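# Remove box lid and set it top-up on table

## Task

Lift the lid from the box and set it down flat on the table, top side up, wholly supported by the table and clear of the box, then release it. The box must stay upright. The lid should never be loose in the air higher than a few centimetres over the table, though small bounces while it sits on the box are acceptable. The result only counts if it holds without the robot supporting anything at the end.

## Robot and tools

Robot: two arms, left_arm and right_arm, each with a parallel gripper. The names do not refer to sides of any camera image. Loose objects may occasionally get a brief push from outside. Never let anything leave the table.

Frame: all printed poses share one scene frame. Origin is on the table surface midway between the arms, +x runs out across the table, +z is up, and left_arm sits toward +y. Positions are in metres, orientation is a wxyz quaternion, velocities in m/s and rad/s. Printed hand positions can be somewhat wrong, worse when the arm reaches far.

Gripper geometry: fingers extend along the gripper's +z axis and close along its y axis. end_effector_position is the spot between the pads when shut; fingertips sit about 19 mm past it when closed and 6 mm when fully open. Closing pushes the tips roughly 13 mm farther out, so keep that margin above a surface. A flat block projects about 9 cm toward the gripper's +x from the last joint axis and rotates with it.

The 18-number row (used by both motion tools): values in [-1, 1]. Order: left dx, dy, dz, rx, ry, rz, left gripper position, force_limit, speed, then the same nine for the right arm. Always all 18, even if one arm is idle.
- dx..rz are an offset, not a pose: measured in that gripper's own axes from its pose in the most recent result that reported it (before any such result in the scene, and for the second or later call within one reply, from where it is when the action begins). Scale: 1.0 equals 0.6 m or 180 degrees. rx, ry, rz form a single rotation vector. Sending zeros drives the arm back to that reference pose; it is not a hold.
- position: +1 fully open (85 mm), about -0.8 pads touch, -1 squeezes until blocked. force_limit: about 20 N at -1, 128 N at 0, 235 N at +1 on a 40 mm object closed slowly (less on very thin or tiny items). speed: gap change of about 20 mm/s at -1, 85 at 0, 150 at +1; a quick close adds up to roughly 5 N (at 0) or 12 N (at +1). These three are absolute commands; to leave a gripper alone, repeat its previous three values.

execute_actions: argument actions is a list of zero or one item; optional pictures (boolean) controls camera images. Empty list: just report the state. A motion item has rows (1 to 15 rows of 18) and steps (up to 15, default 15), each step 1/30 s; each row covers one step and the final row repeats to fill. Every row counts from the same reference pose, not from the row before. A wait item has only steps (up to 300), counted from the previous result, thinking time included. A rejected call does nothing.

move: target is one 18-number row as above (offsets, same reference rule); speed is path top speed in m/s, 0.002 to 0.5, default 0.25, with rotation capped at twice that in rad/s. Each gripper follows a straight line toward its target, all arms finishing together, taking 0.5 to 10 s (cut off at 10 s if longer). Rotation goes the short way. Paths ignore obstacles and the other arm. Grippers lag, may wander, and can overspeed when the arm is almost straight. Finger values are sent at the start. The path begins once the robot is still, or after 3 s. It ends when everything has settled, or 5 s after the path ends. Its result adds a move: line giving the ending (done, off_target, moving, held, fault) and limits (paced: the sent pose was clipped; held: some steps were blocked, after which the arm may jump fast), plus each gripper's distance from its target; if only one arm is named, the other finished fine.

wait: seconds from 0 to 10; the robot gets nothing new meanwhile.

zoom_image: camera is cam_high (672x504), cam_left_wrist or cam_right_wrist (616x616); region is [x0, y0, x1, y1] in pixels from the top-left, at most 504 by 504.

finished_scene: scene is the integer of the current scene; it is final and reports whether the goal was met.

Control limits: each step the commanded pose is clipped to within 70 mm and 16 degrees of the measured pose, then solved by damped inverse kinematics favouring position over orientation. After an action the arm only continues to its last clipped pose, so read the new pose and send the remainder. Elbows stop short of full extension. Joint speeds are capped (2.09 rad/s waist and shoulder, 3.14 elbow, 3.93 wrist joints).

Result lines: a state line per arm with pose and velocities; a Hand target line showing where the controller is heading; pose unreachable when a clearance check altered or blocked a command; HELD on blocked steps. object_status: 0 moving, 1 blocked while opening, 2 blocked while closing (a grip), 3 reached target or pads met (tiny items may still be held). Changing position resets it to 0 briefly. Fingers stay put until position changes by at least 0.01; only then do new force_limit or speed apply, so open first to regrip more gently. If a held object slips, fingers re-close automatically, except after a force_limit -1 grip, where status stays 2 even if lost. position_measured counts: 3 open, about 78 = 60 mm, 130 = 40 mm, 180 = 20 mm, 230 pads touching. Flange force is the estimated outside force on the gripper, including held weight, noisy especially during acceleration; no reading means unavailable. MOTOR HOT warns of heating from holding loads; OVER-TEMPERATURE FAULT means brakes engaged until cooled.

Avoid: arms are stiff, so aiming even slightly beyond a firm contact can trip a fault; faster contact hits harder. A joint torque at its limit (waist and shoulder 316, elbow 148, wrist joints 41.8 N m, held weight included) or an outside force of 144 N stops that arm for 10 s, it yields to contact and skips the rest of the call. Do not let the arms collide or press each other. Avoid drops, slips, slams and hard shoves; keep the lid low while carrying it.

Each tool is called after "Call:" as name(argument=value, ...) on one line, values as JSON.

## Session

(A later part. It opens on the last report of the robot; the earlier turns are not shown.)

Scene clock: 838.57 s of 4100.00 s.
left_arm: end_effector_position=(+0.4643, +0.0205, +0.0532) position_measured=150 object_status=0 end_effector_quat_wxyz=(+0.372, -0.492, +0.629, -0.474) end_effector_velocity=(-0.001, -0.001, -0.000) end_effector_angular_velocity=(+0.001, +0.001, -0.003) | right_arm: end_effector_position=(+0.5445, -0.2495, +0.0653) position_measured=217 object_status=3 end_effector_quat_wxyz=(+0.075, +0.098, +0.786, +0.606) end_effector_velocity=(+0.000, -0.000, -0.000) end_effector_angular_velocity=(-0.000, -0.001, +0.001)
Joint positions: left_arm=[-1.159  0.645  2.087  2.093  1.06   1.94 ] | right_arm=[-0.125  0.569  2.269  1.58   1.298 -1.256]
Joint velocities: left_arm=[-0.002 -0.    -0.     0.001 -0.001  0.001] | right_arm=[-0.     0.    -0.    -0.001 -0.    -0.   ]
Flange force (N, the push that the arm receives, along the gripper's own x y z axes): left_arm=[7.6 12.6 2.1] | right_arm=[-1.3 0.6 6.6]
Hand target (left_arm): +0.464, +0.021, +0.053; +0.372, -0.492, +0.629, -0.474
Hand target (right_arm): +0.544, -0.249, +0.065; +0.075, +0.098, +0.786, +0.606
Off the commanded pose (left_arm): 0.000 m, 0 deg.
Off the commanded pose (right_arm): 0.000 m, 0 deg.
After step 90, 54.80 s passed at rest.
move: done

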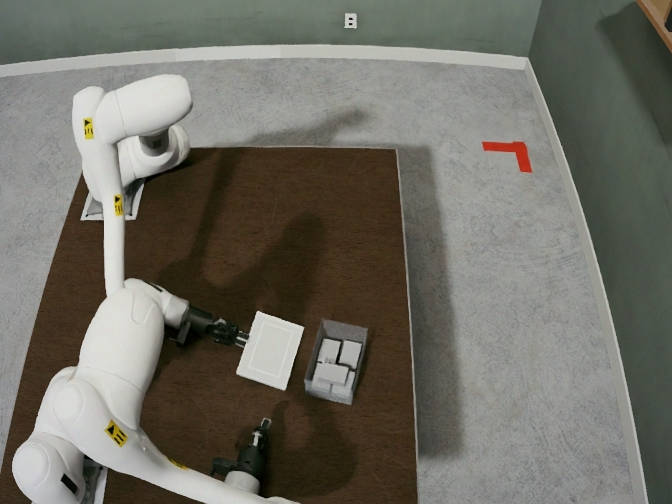

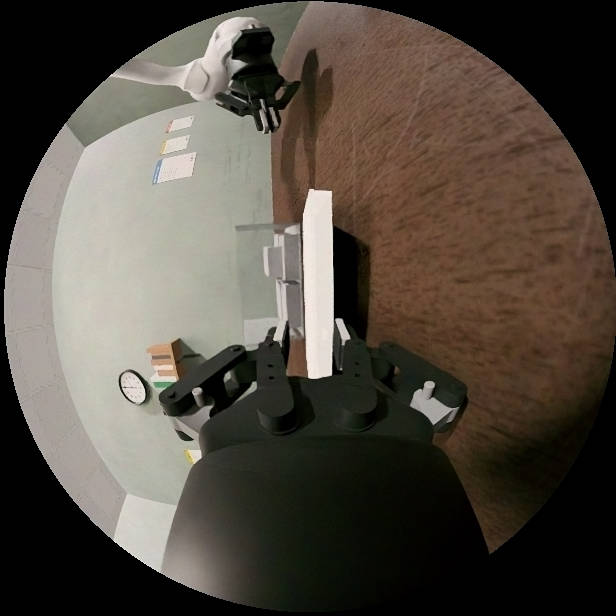

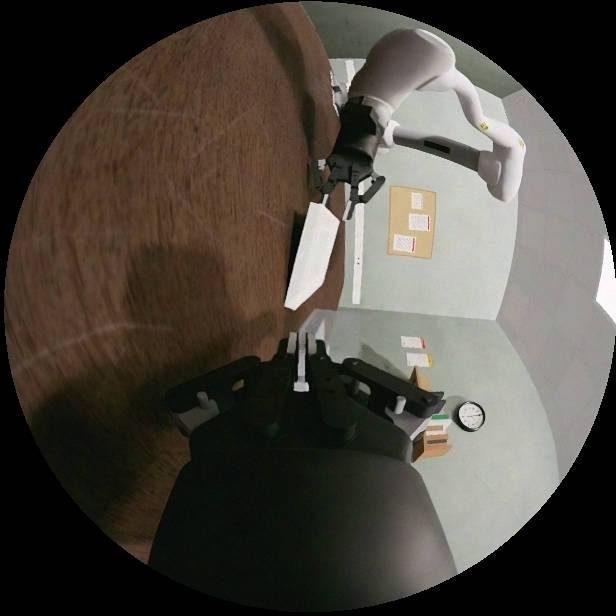

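Call:
move(target=[0,0.0170,0.0089,-0.0389,0,0,-0.167,0,-1, 0.10,0,0,0,0,0,-0.7,-1,0], speed=0.03)

Call:
zoom_image(camera="cam_right_wrist", region=[250, 140, 420, 340])

Call:
zoom_image(camera="cam_left_wrist", region=[210, 170, 430, 390])

Scene clock: 859.00 s of 4100.00 s.
left_arm: end_effector_position=(+0.4666, +0.0200, +0.0419) position_measured=150 object_status=3 end_effector_quat_wxyz=(+0.341, -0.513, +0.657, -0.435) end_effector_velocity=(-0.000, -0.000, +0.000) end_effector_angular_velocity=(+0.000, -0.000, -0.001) | right_arm: end_effector_position=(+0.4864, -0.2348, +0.0653) position_measured=217 object_status=3 end_effector_quat_wxyz=(+0.075, +0.098, +0.786, +0.606) end_effector_velocity=(-0.000, +0.000, +0.000) end_effector_angular_velocity=(-0.000, -0.000, +0.000)
Joint positions: left_arm=[-1.14   0.613  2.068  2.025  0.917  2.021] | right_arm=[-0.112  0.534  2.379  1.614  1.296 -1.335]
Joint velocities: left_arm=[-0.    -0.    -0.     0.001  0.     0.   ] | right_arm=[-0. -0.  0. -0. -0. -0.]
Flange force (N, the push that the arm receives, along the gripper's own x y z axes): left_arm=[10.3 13.9 6.0] | right_arm=[-0.8 -3.4 0.6]
Hand target (left_arm): +0.467, +0.020, +0.042; +0.341, -0.513, +0.657, -0.434
Hand target (right_arm): +0.486, -0.235, +0.065; +0.075, +0.098, +0.786, +0.606
Off the commanded pose (left_arm): 0.000 m, 0 deg.
Off the commanded pose (right_arm): 0.000 m, 0 deg.
After step 90, 15.17 s passed at rest.
move: done

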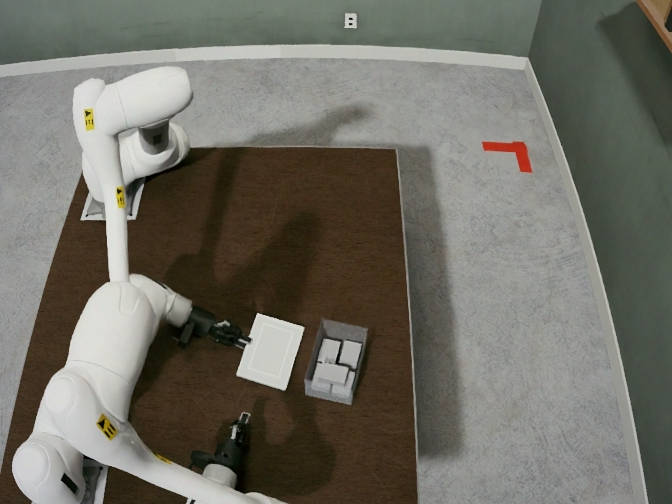

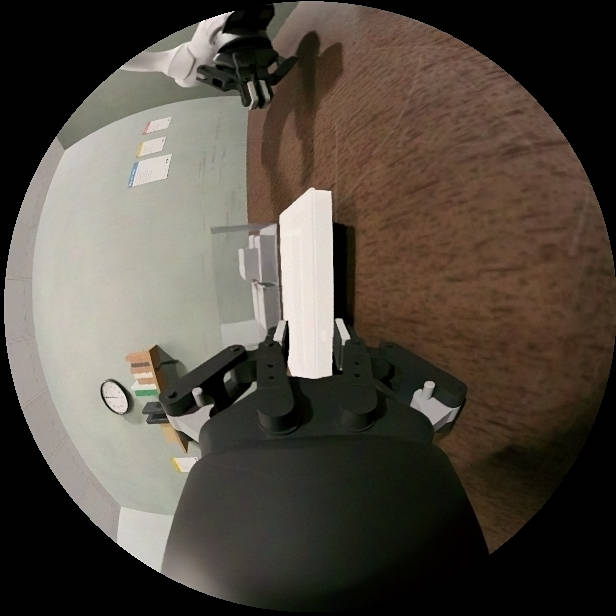

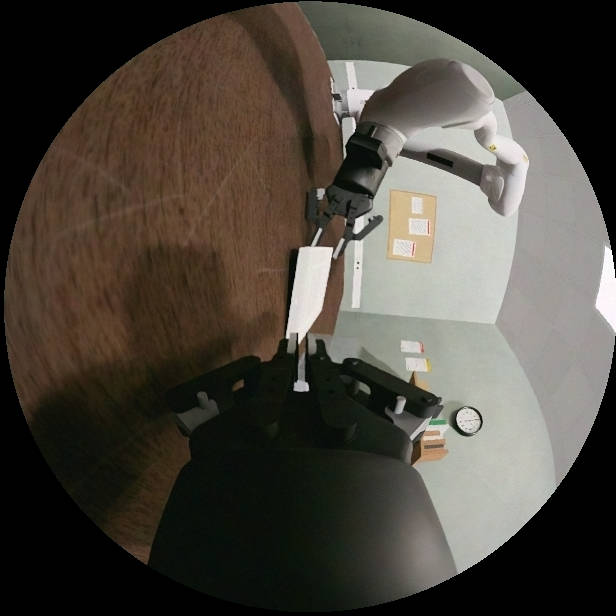

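Region (250, 140, 420, 340) of cam_right_wrist's 616x616 image, scaled by 2.520, with more detail than that image has; it fills the left 428 columns of this view, and the rest is white.

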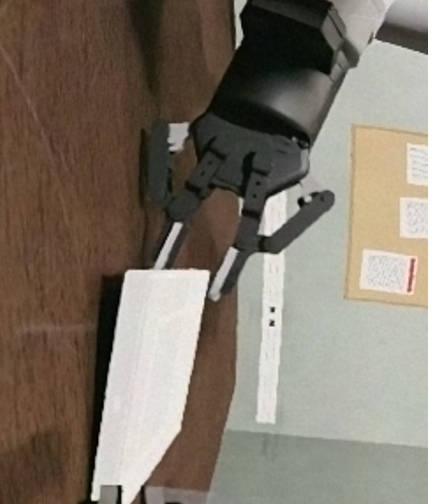

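Region (210, 170, 430, 390) of cam_left_wrist's 616x616 image, scaled by 2.291, with more detail than that image has.

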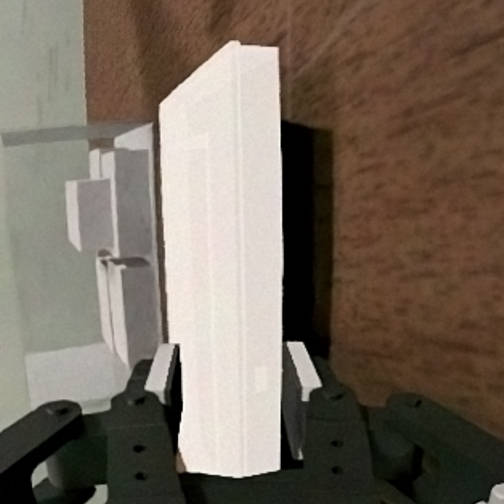

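Call:
move(target=[0,0.0097,0.0091,-0.0444,0,0,-0.167,0,-1, 0,0,0,0,0,0,-0.7,-1,0], speed=0.03)

Call:
zoom_image(camera="cam_right_wrist", region=[250, 140, 420, 340])

Call:
zoom_image(camera="cam_left_wrist", region=[210, 170, 430, 390])

Scene clock: 875.87 s of 4100.00 s.
left_arm: end_effector_position=(+0.4692, +0.0193, +0.0345) position_measured=150 object_status=3 end_effector_quat_wxyz=(+0.304, -0.536, +0.685, -0.388) end_effector_velocity=(+0.001, +0.001, +0.000) end_effector_angular_velocity=(-0.000, -0.001, +0.002) | right_arm: end_effector_position=(+0.4863, -0.2348, +0.0653) position_measured=217 object_status=3 end_effector_quat_wxyz=(+0.075, +0.098, +0.786, +0.606) end_effector_velocity=(+0.000, -0.000, +0.000) end_effector_angular_velocity=(+0.001, +0.000, -0.002)
Joint positions: left_arm=[-1.114  0.579  2.036  1.904  0.759  2.16 ] | right_arm=[-0.112  0.534  2.379  1.614  1.296 -1.335]
Joint velocities: left_arm=[ 0.001 -0.    -0.001 -0.001  0.001  0.   ] | right_arm=[-0.    -0.     0.     0.002 -0.    -0.   ]
Flange force (N, the push that the arm receives, along the gripper's own x y z axes): left_arm=[8.9 9.1 5.7] | right_arm=[-0.5 4.1 9.2]
Hand target (left_arm): +0.469, +0.019, +0.034; +0.304, -0.536, +0.685, -0.388
Hand target (right_arm): +0.486, -0.235, +0.065; +0.075, +0.098, +0.786, +0.606
Off the commanded pose (left_arm): 0.000 m, 0 deg.
Off the commanded pose (right_arm): 0.000 m, 0 deg.
After step 90, 11.30 s passed at rest.
move: done

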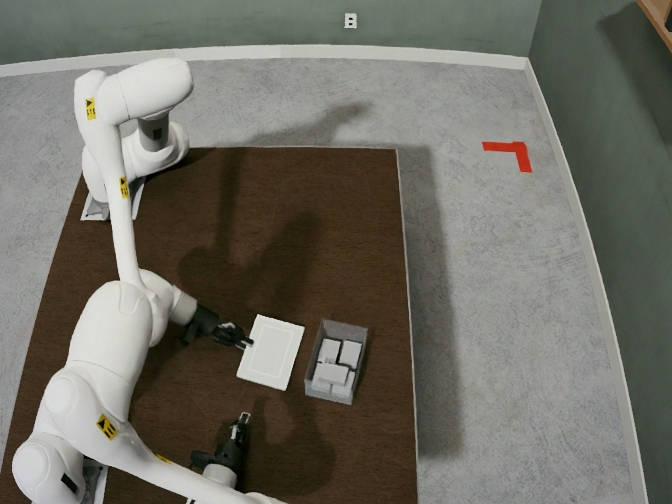

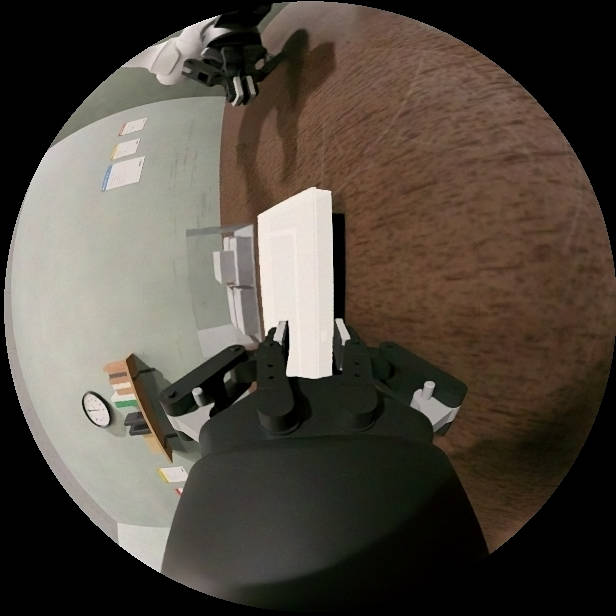

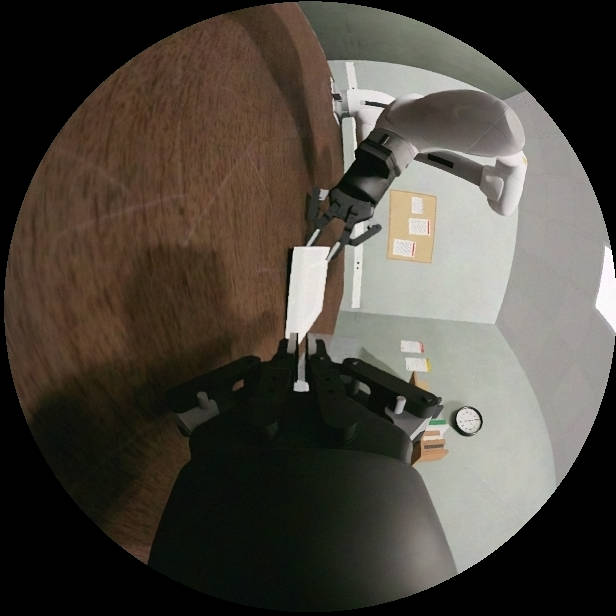

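Region (250, 140, 420, 340) of cam_right_wrist's 616x616 image, scaled by 2.520, with more detail than that image has; it fills the left 428 columns of this view, and the rest is white.

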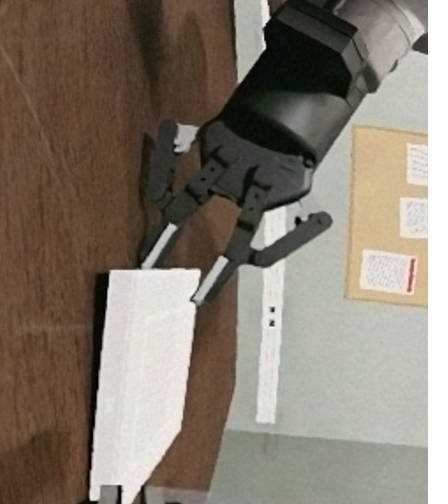

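Region (210, 170, 430, 390) of cam_left_wrist's 616x616 image, scaled by 2.291, with more detail than that image has.

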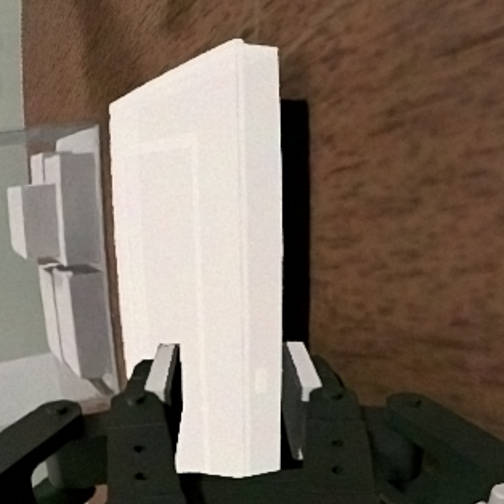

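Call:
move(target=[0,0.0103,-0.0171,0,0,0,-0.167,0,-1, 0,0,0,0,0,0,-0.7,-1,0], speed=0.01)

Call:
zoom_image(camera="cam_right_wrist", region=[250, 140, 420, 340])

Call:
zoom_image(camera="cam_left_wrist", region=[210, 170, 430, 390])

Scene clock: 887.33 s of 4100.00 s.
left_arm: end_effector_position=(+0.4576, +0.0222, +0.0344) position_measured=150 object_status=3 end_effector_quat_wxyz=(+0.304, -0.536, +0.685, -0.388) end_effector_velocity=(+0.000, +0.000, -0.000) end_effector_angular_velocity=(+0.000, +0.000, +0.001) | right_arm: end_effector_position=(+0.4864, -0.2348, +0.0653) position_measured=217 object_status=3 end_effector_quat_wxyz=(+0.075, +0.098, +0.786, +0.606) end_effector_velocity=(+0.000, -0.000, +0.000) end_effector_angular_velocity=(-0.000, -0.001, -0.000)
Joint positions: left_arm=[-1.128  0.571  2.053  1.898  0.768  2.151] | right_arm=[-0.112  0.534  2.379  1.614  1.296 -1.335]
Joint velocities: left_arm=[ 0.     0.     0.    -0.001 -0.     0.   ] | right_arm=[ 0.    -0.    -0.     0.001 -0.    -0.001]
Flange force (N, the push that the arm receives, along the gripper's own x y z axes): left_arm=[8.3 8.2 4.6] | right_arm=[-1.9 1.0 3.2]
Hand target (left_arm): +0.458, +0.022, +0.034; +0.304, -0.536, +0.685, -0.388
Hand target (right_arm): +0.486, -0.235, +0.065; +0.075, +0.098, +0.786, +0.606
Off the commanded pose (left_arm): 0.000 m, 0 deg.
Off the commanded pose (right_arm): 0.000 m, 0 deg.
After step 90, 7.03 s passed at rest.
move: done

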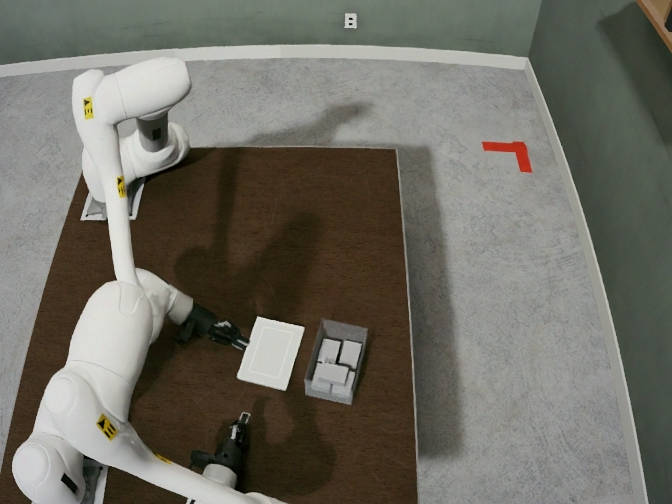

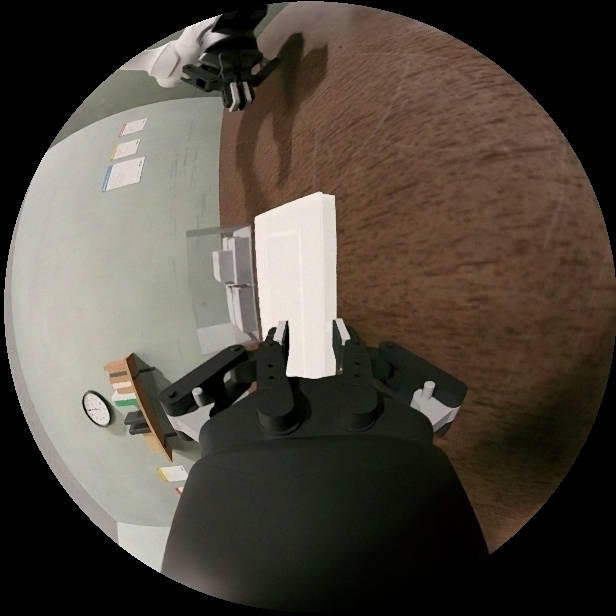

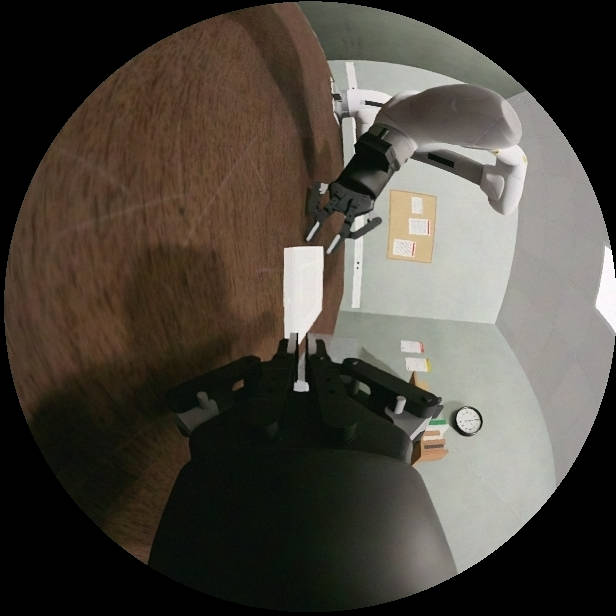

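Region (250, 140, 420, 340) of cam_right_wrist's 616x616 image, scaled by 2.520, with more detail than that image has; it fills the left 428 columns of this view, and the rest is white.

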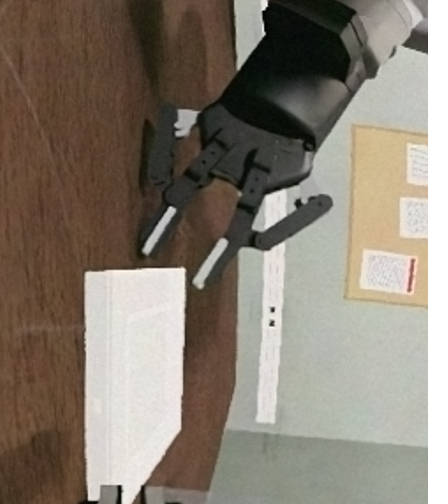

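Region (210, 170, 430, 390) of cam_left_wrist's 616x616 image, scaled by 2.291, with more detail than that image has.

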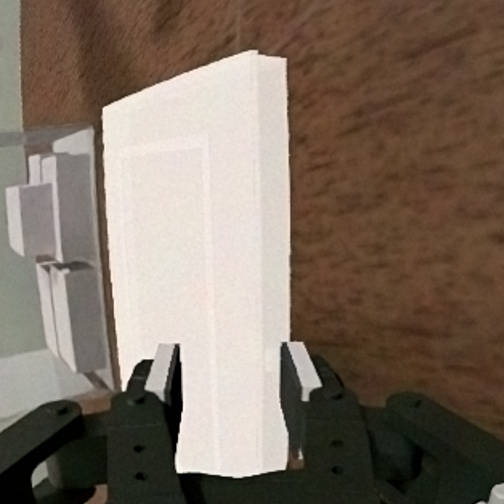

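Call:
execute_actions(actions=[])

Scene clock: 909.13 s of 4100.00 s.
left_arm: end_effector_position=(+0.4576, +0.0222, +0.0344) position_measured=150 object_status=3 end_effector_quat_wxyz=(+0.304, -0.536, +0.685, -0.388) end_effector_velocity=(-0.000, -0.001, +0.000) end_effector_angular_velocity=(+0.000, -0.000, -0.001) | right_arm: end_effector_position=(+0.4863, -0.2348, +0.0653) position_measured=217 object_status=3 end_effector_quat_wxyz=(+0.075, +0.098, +0.786, +0.606) end_effector_velocity=(-0.000, +0.000, -0.000) end_effector_angular_velocity=(-0.000, +0.000, +0.000)
Joint positions: left_arm=[-1.128  0.571  2.053  1.898  0.768  2.151] | right_arm=[-0.112  0.534  2.379  1.614  1.296 -1.335]
Joint velocities: left_arm=[-0.    -0.    -0.     0.    -0.     0.001] | right_arm=[ 0. -0.  0. -0. -0.  0.]
Flange force (N, the push that the arm receives, along the gripper's own x y z axes): left_arm=[9.5 9.3 4.8] | right_arm=[-0.6 0.4 4.2]
Hand target (left_arm): +0.458, +0.022, +0.034; +0.304, -0.536, +0.685, -0.388
Hand target (right_arm): +0.486, -0.235, +0.065; +0.075, +0.098, +0.786, +0.606
Off the commanded pose (left_arm): 0.000 m, 0 deg.
Off the commanded pose (right_arm): 0.000 m, 0 deg.
Steps of this call (steps 1 to 90: nothing new was sent; then 18.80 s passed at rest). Readings (end_effector_position | what the end effector reports):
1: left_arm (+0.4576, +0.0222, +0.0344) | right_arm (+0.4864, -0.2348, +0.0653) | left_arm position_measured=150 object_status=3 | right_arm position_measured=217 object_status=3
2: left_arm (+0.4576, +0.0222, +0.0344) | right_arm (+0.4864, -0.2348, +0.0653) | left_arm position_measured=150 object_status=3 | right_arm position_measured=217 object_status=3
4: left_arm (+0.4576, +0.0222, +0.0344) | right_arm (+0.4864, -0.2348, +0.0653) | left_arm position_measured=150 object_status=3 | right_arm position_measured=217 object_status=3
8: left_arm (+0.4576, +0.0222, +0.0344) | right_arm (+0.4864, -0.2348, +0.0653) | left_arm position_measured=150 object_status=3 | right_arm position_measured=217 object_status=3
90: the state above

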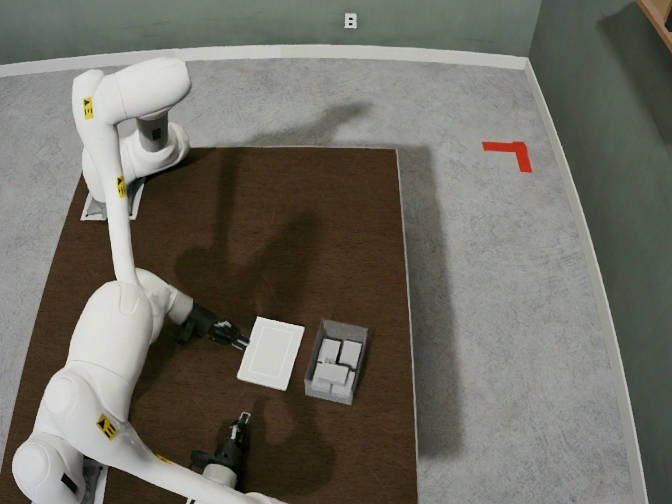

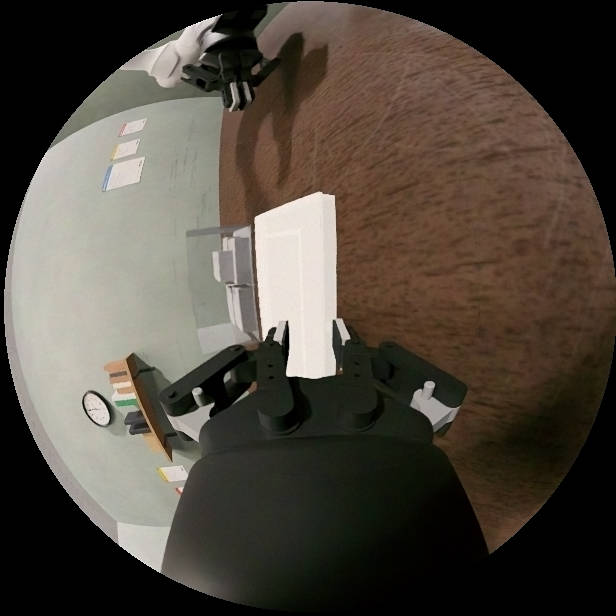

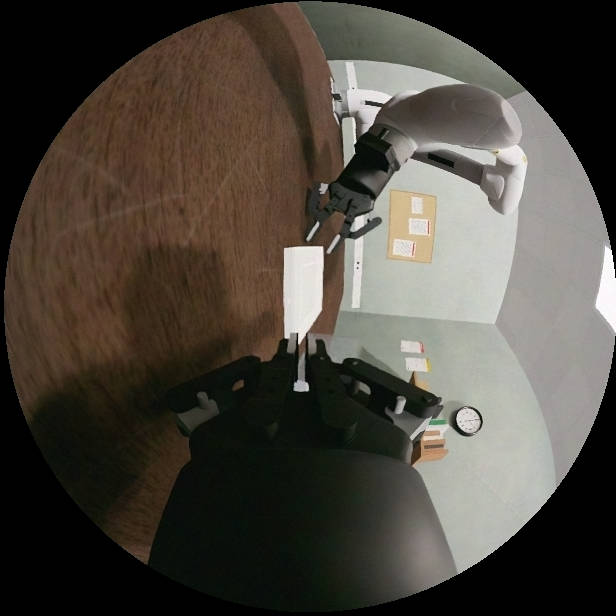

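Call:
move(target=[0, 0, -0.07, 0, 0, 0, -0.167, 0, -1, 0, 0, 0, 0, 0, 0, -0.7, -1, 0], speed=0.1)

Scene clock: 913.63 s of 4100.00 s.
left_arm: end_effector_position=(+0.4226, +0.0308, +0.0560) position_measured=150 object_status=3 end_effector_quat_wxyz=(+0.304, -0.536, +0.685, -0.388) end_effector_velocity=(-0.000, -0.000, -0.000) end_effector_angular_velocity=(+0.001, -0.000, -0.003) | right_arm: end_effector_position=(+0.4863, -0.2348, +0.0653) position_measured=217 object_status=3 end_effector_quat_wxyz=(+0.075, +0.098, +0.786, +0.606) end_effector_velocity=(-0.001, +0.000, -0.000) end_effector_angular_velocity=(-0.000, +0.001, +0.001)
Joint positions: left_arm=[-1.175  0.515  2.097  1.839  0.787  2.177] | right_arm=[-0.112  0.534  2.379  1.614  1.296 -1.335]
Joint velocities: left_arm=[-0.001  0.     0.     0.002 -0.     0.001] | right_arm=[-0.     0.     0.001 -0.001  0.    -0.   ]
Flange force (N, the push that the arm receives, along the gripper's own x y z axes): left_arm=[8.3 9.9 5.6] | right_arm=[-0.4 1.1 -1.8]
Hand target (left_arm): +0.423, +0.031, +0.056; +0.304, -0.536, +0.685, -0.388
Hand target (right_arm): +0.486, -0.235, +0.065; +0.075, +0.098, +0.786, +0.606
Off the commanded pose (left_arm): 0.000 m, 0 deg.
Off the commanded pose (right_arm): 0.000 m, 0 deg.
After step 90, 0.77 s passed at rest.
move: done

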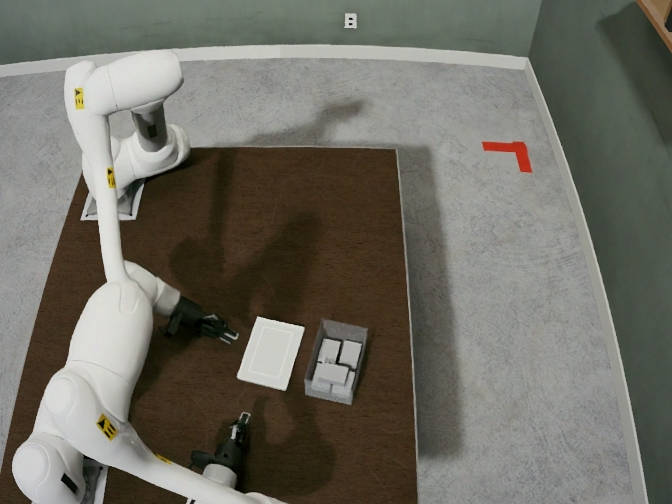

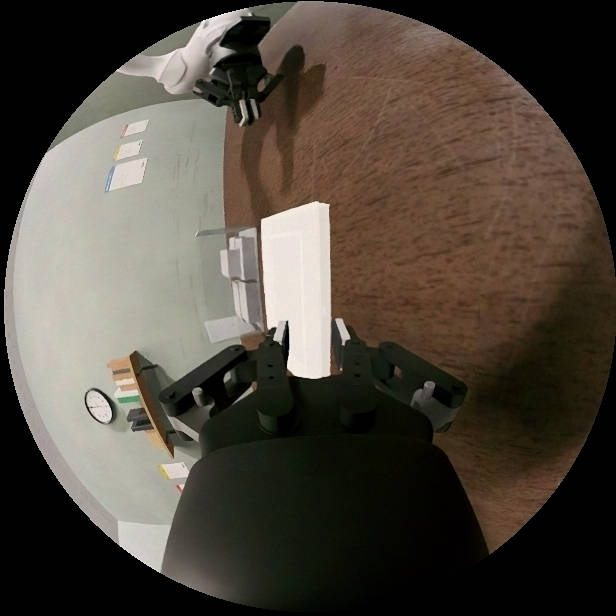

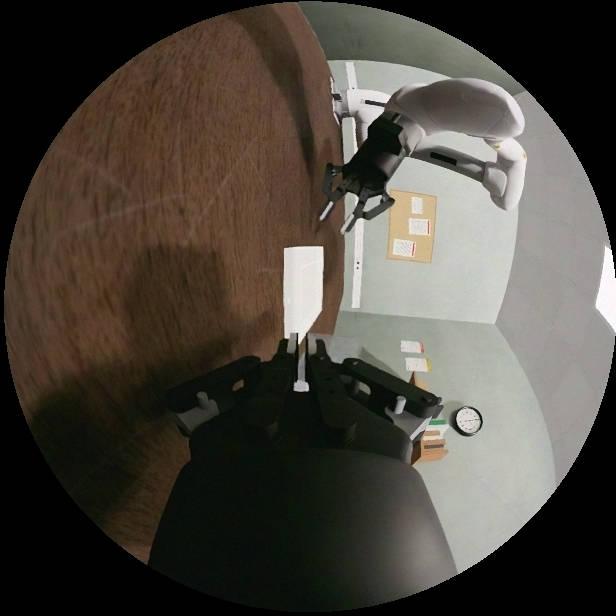

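Call:
finished_scene(scene=1)

The scene is finished: the task was done.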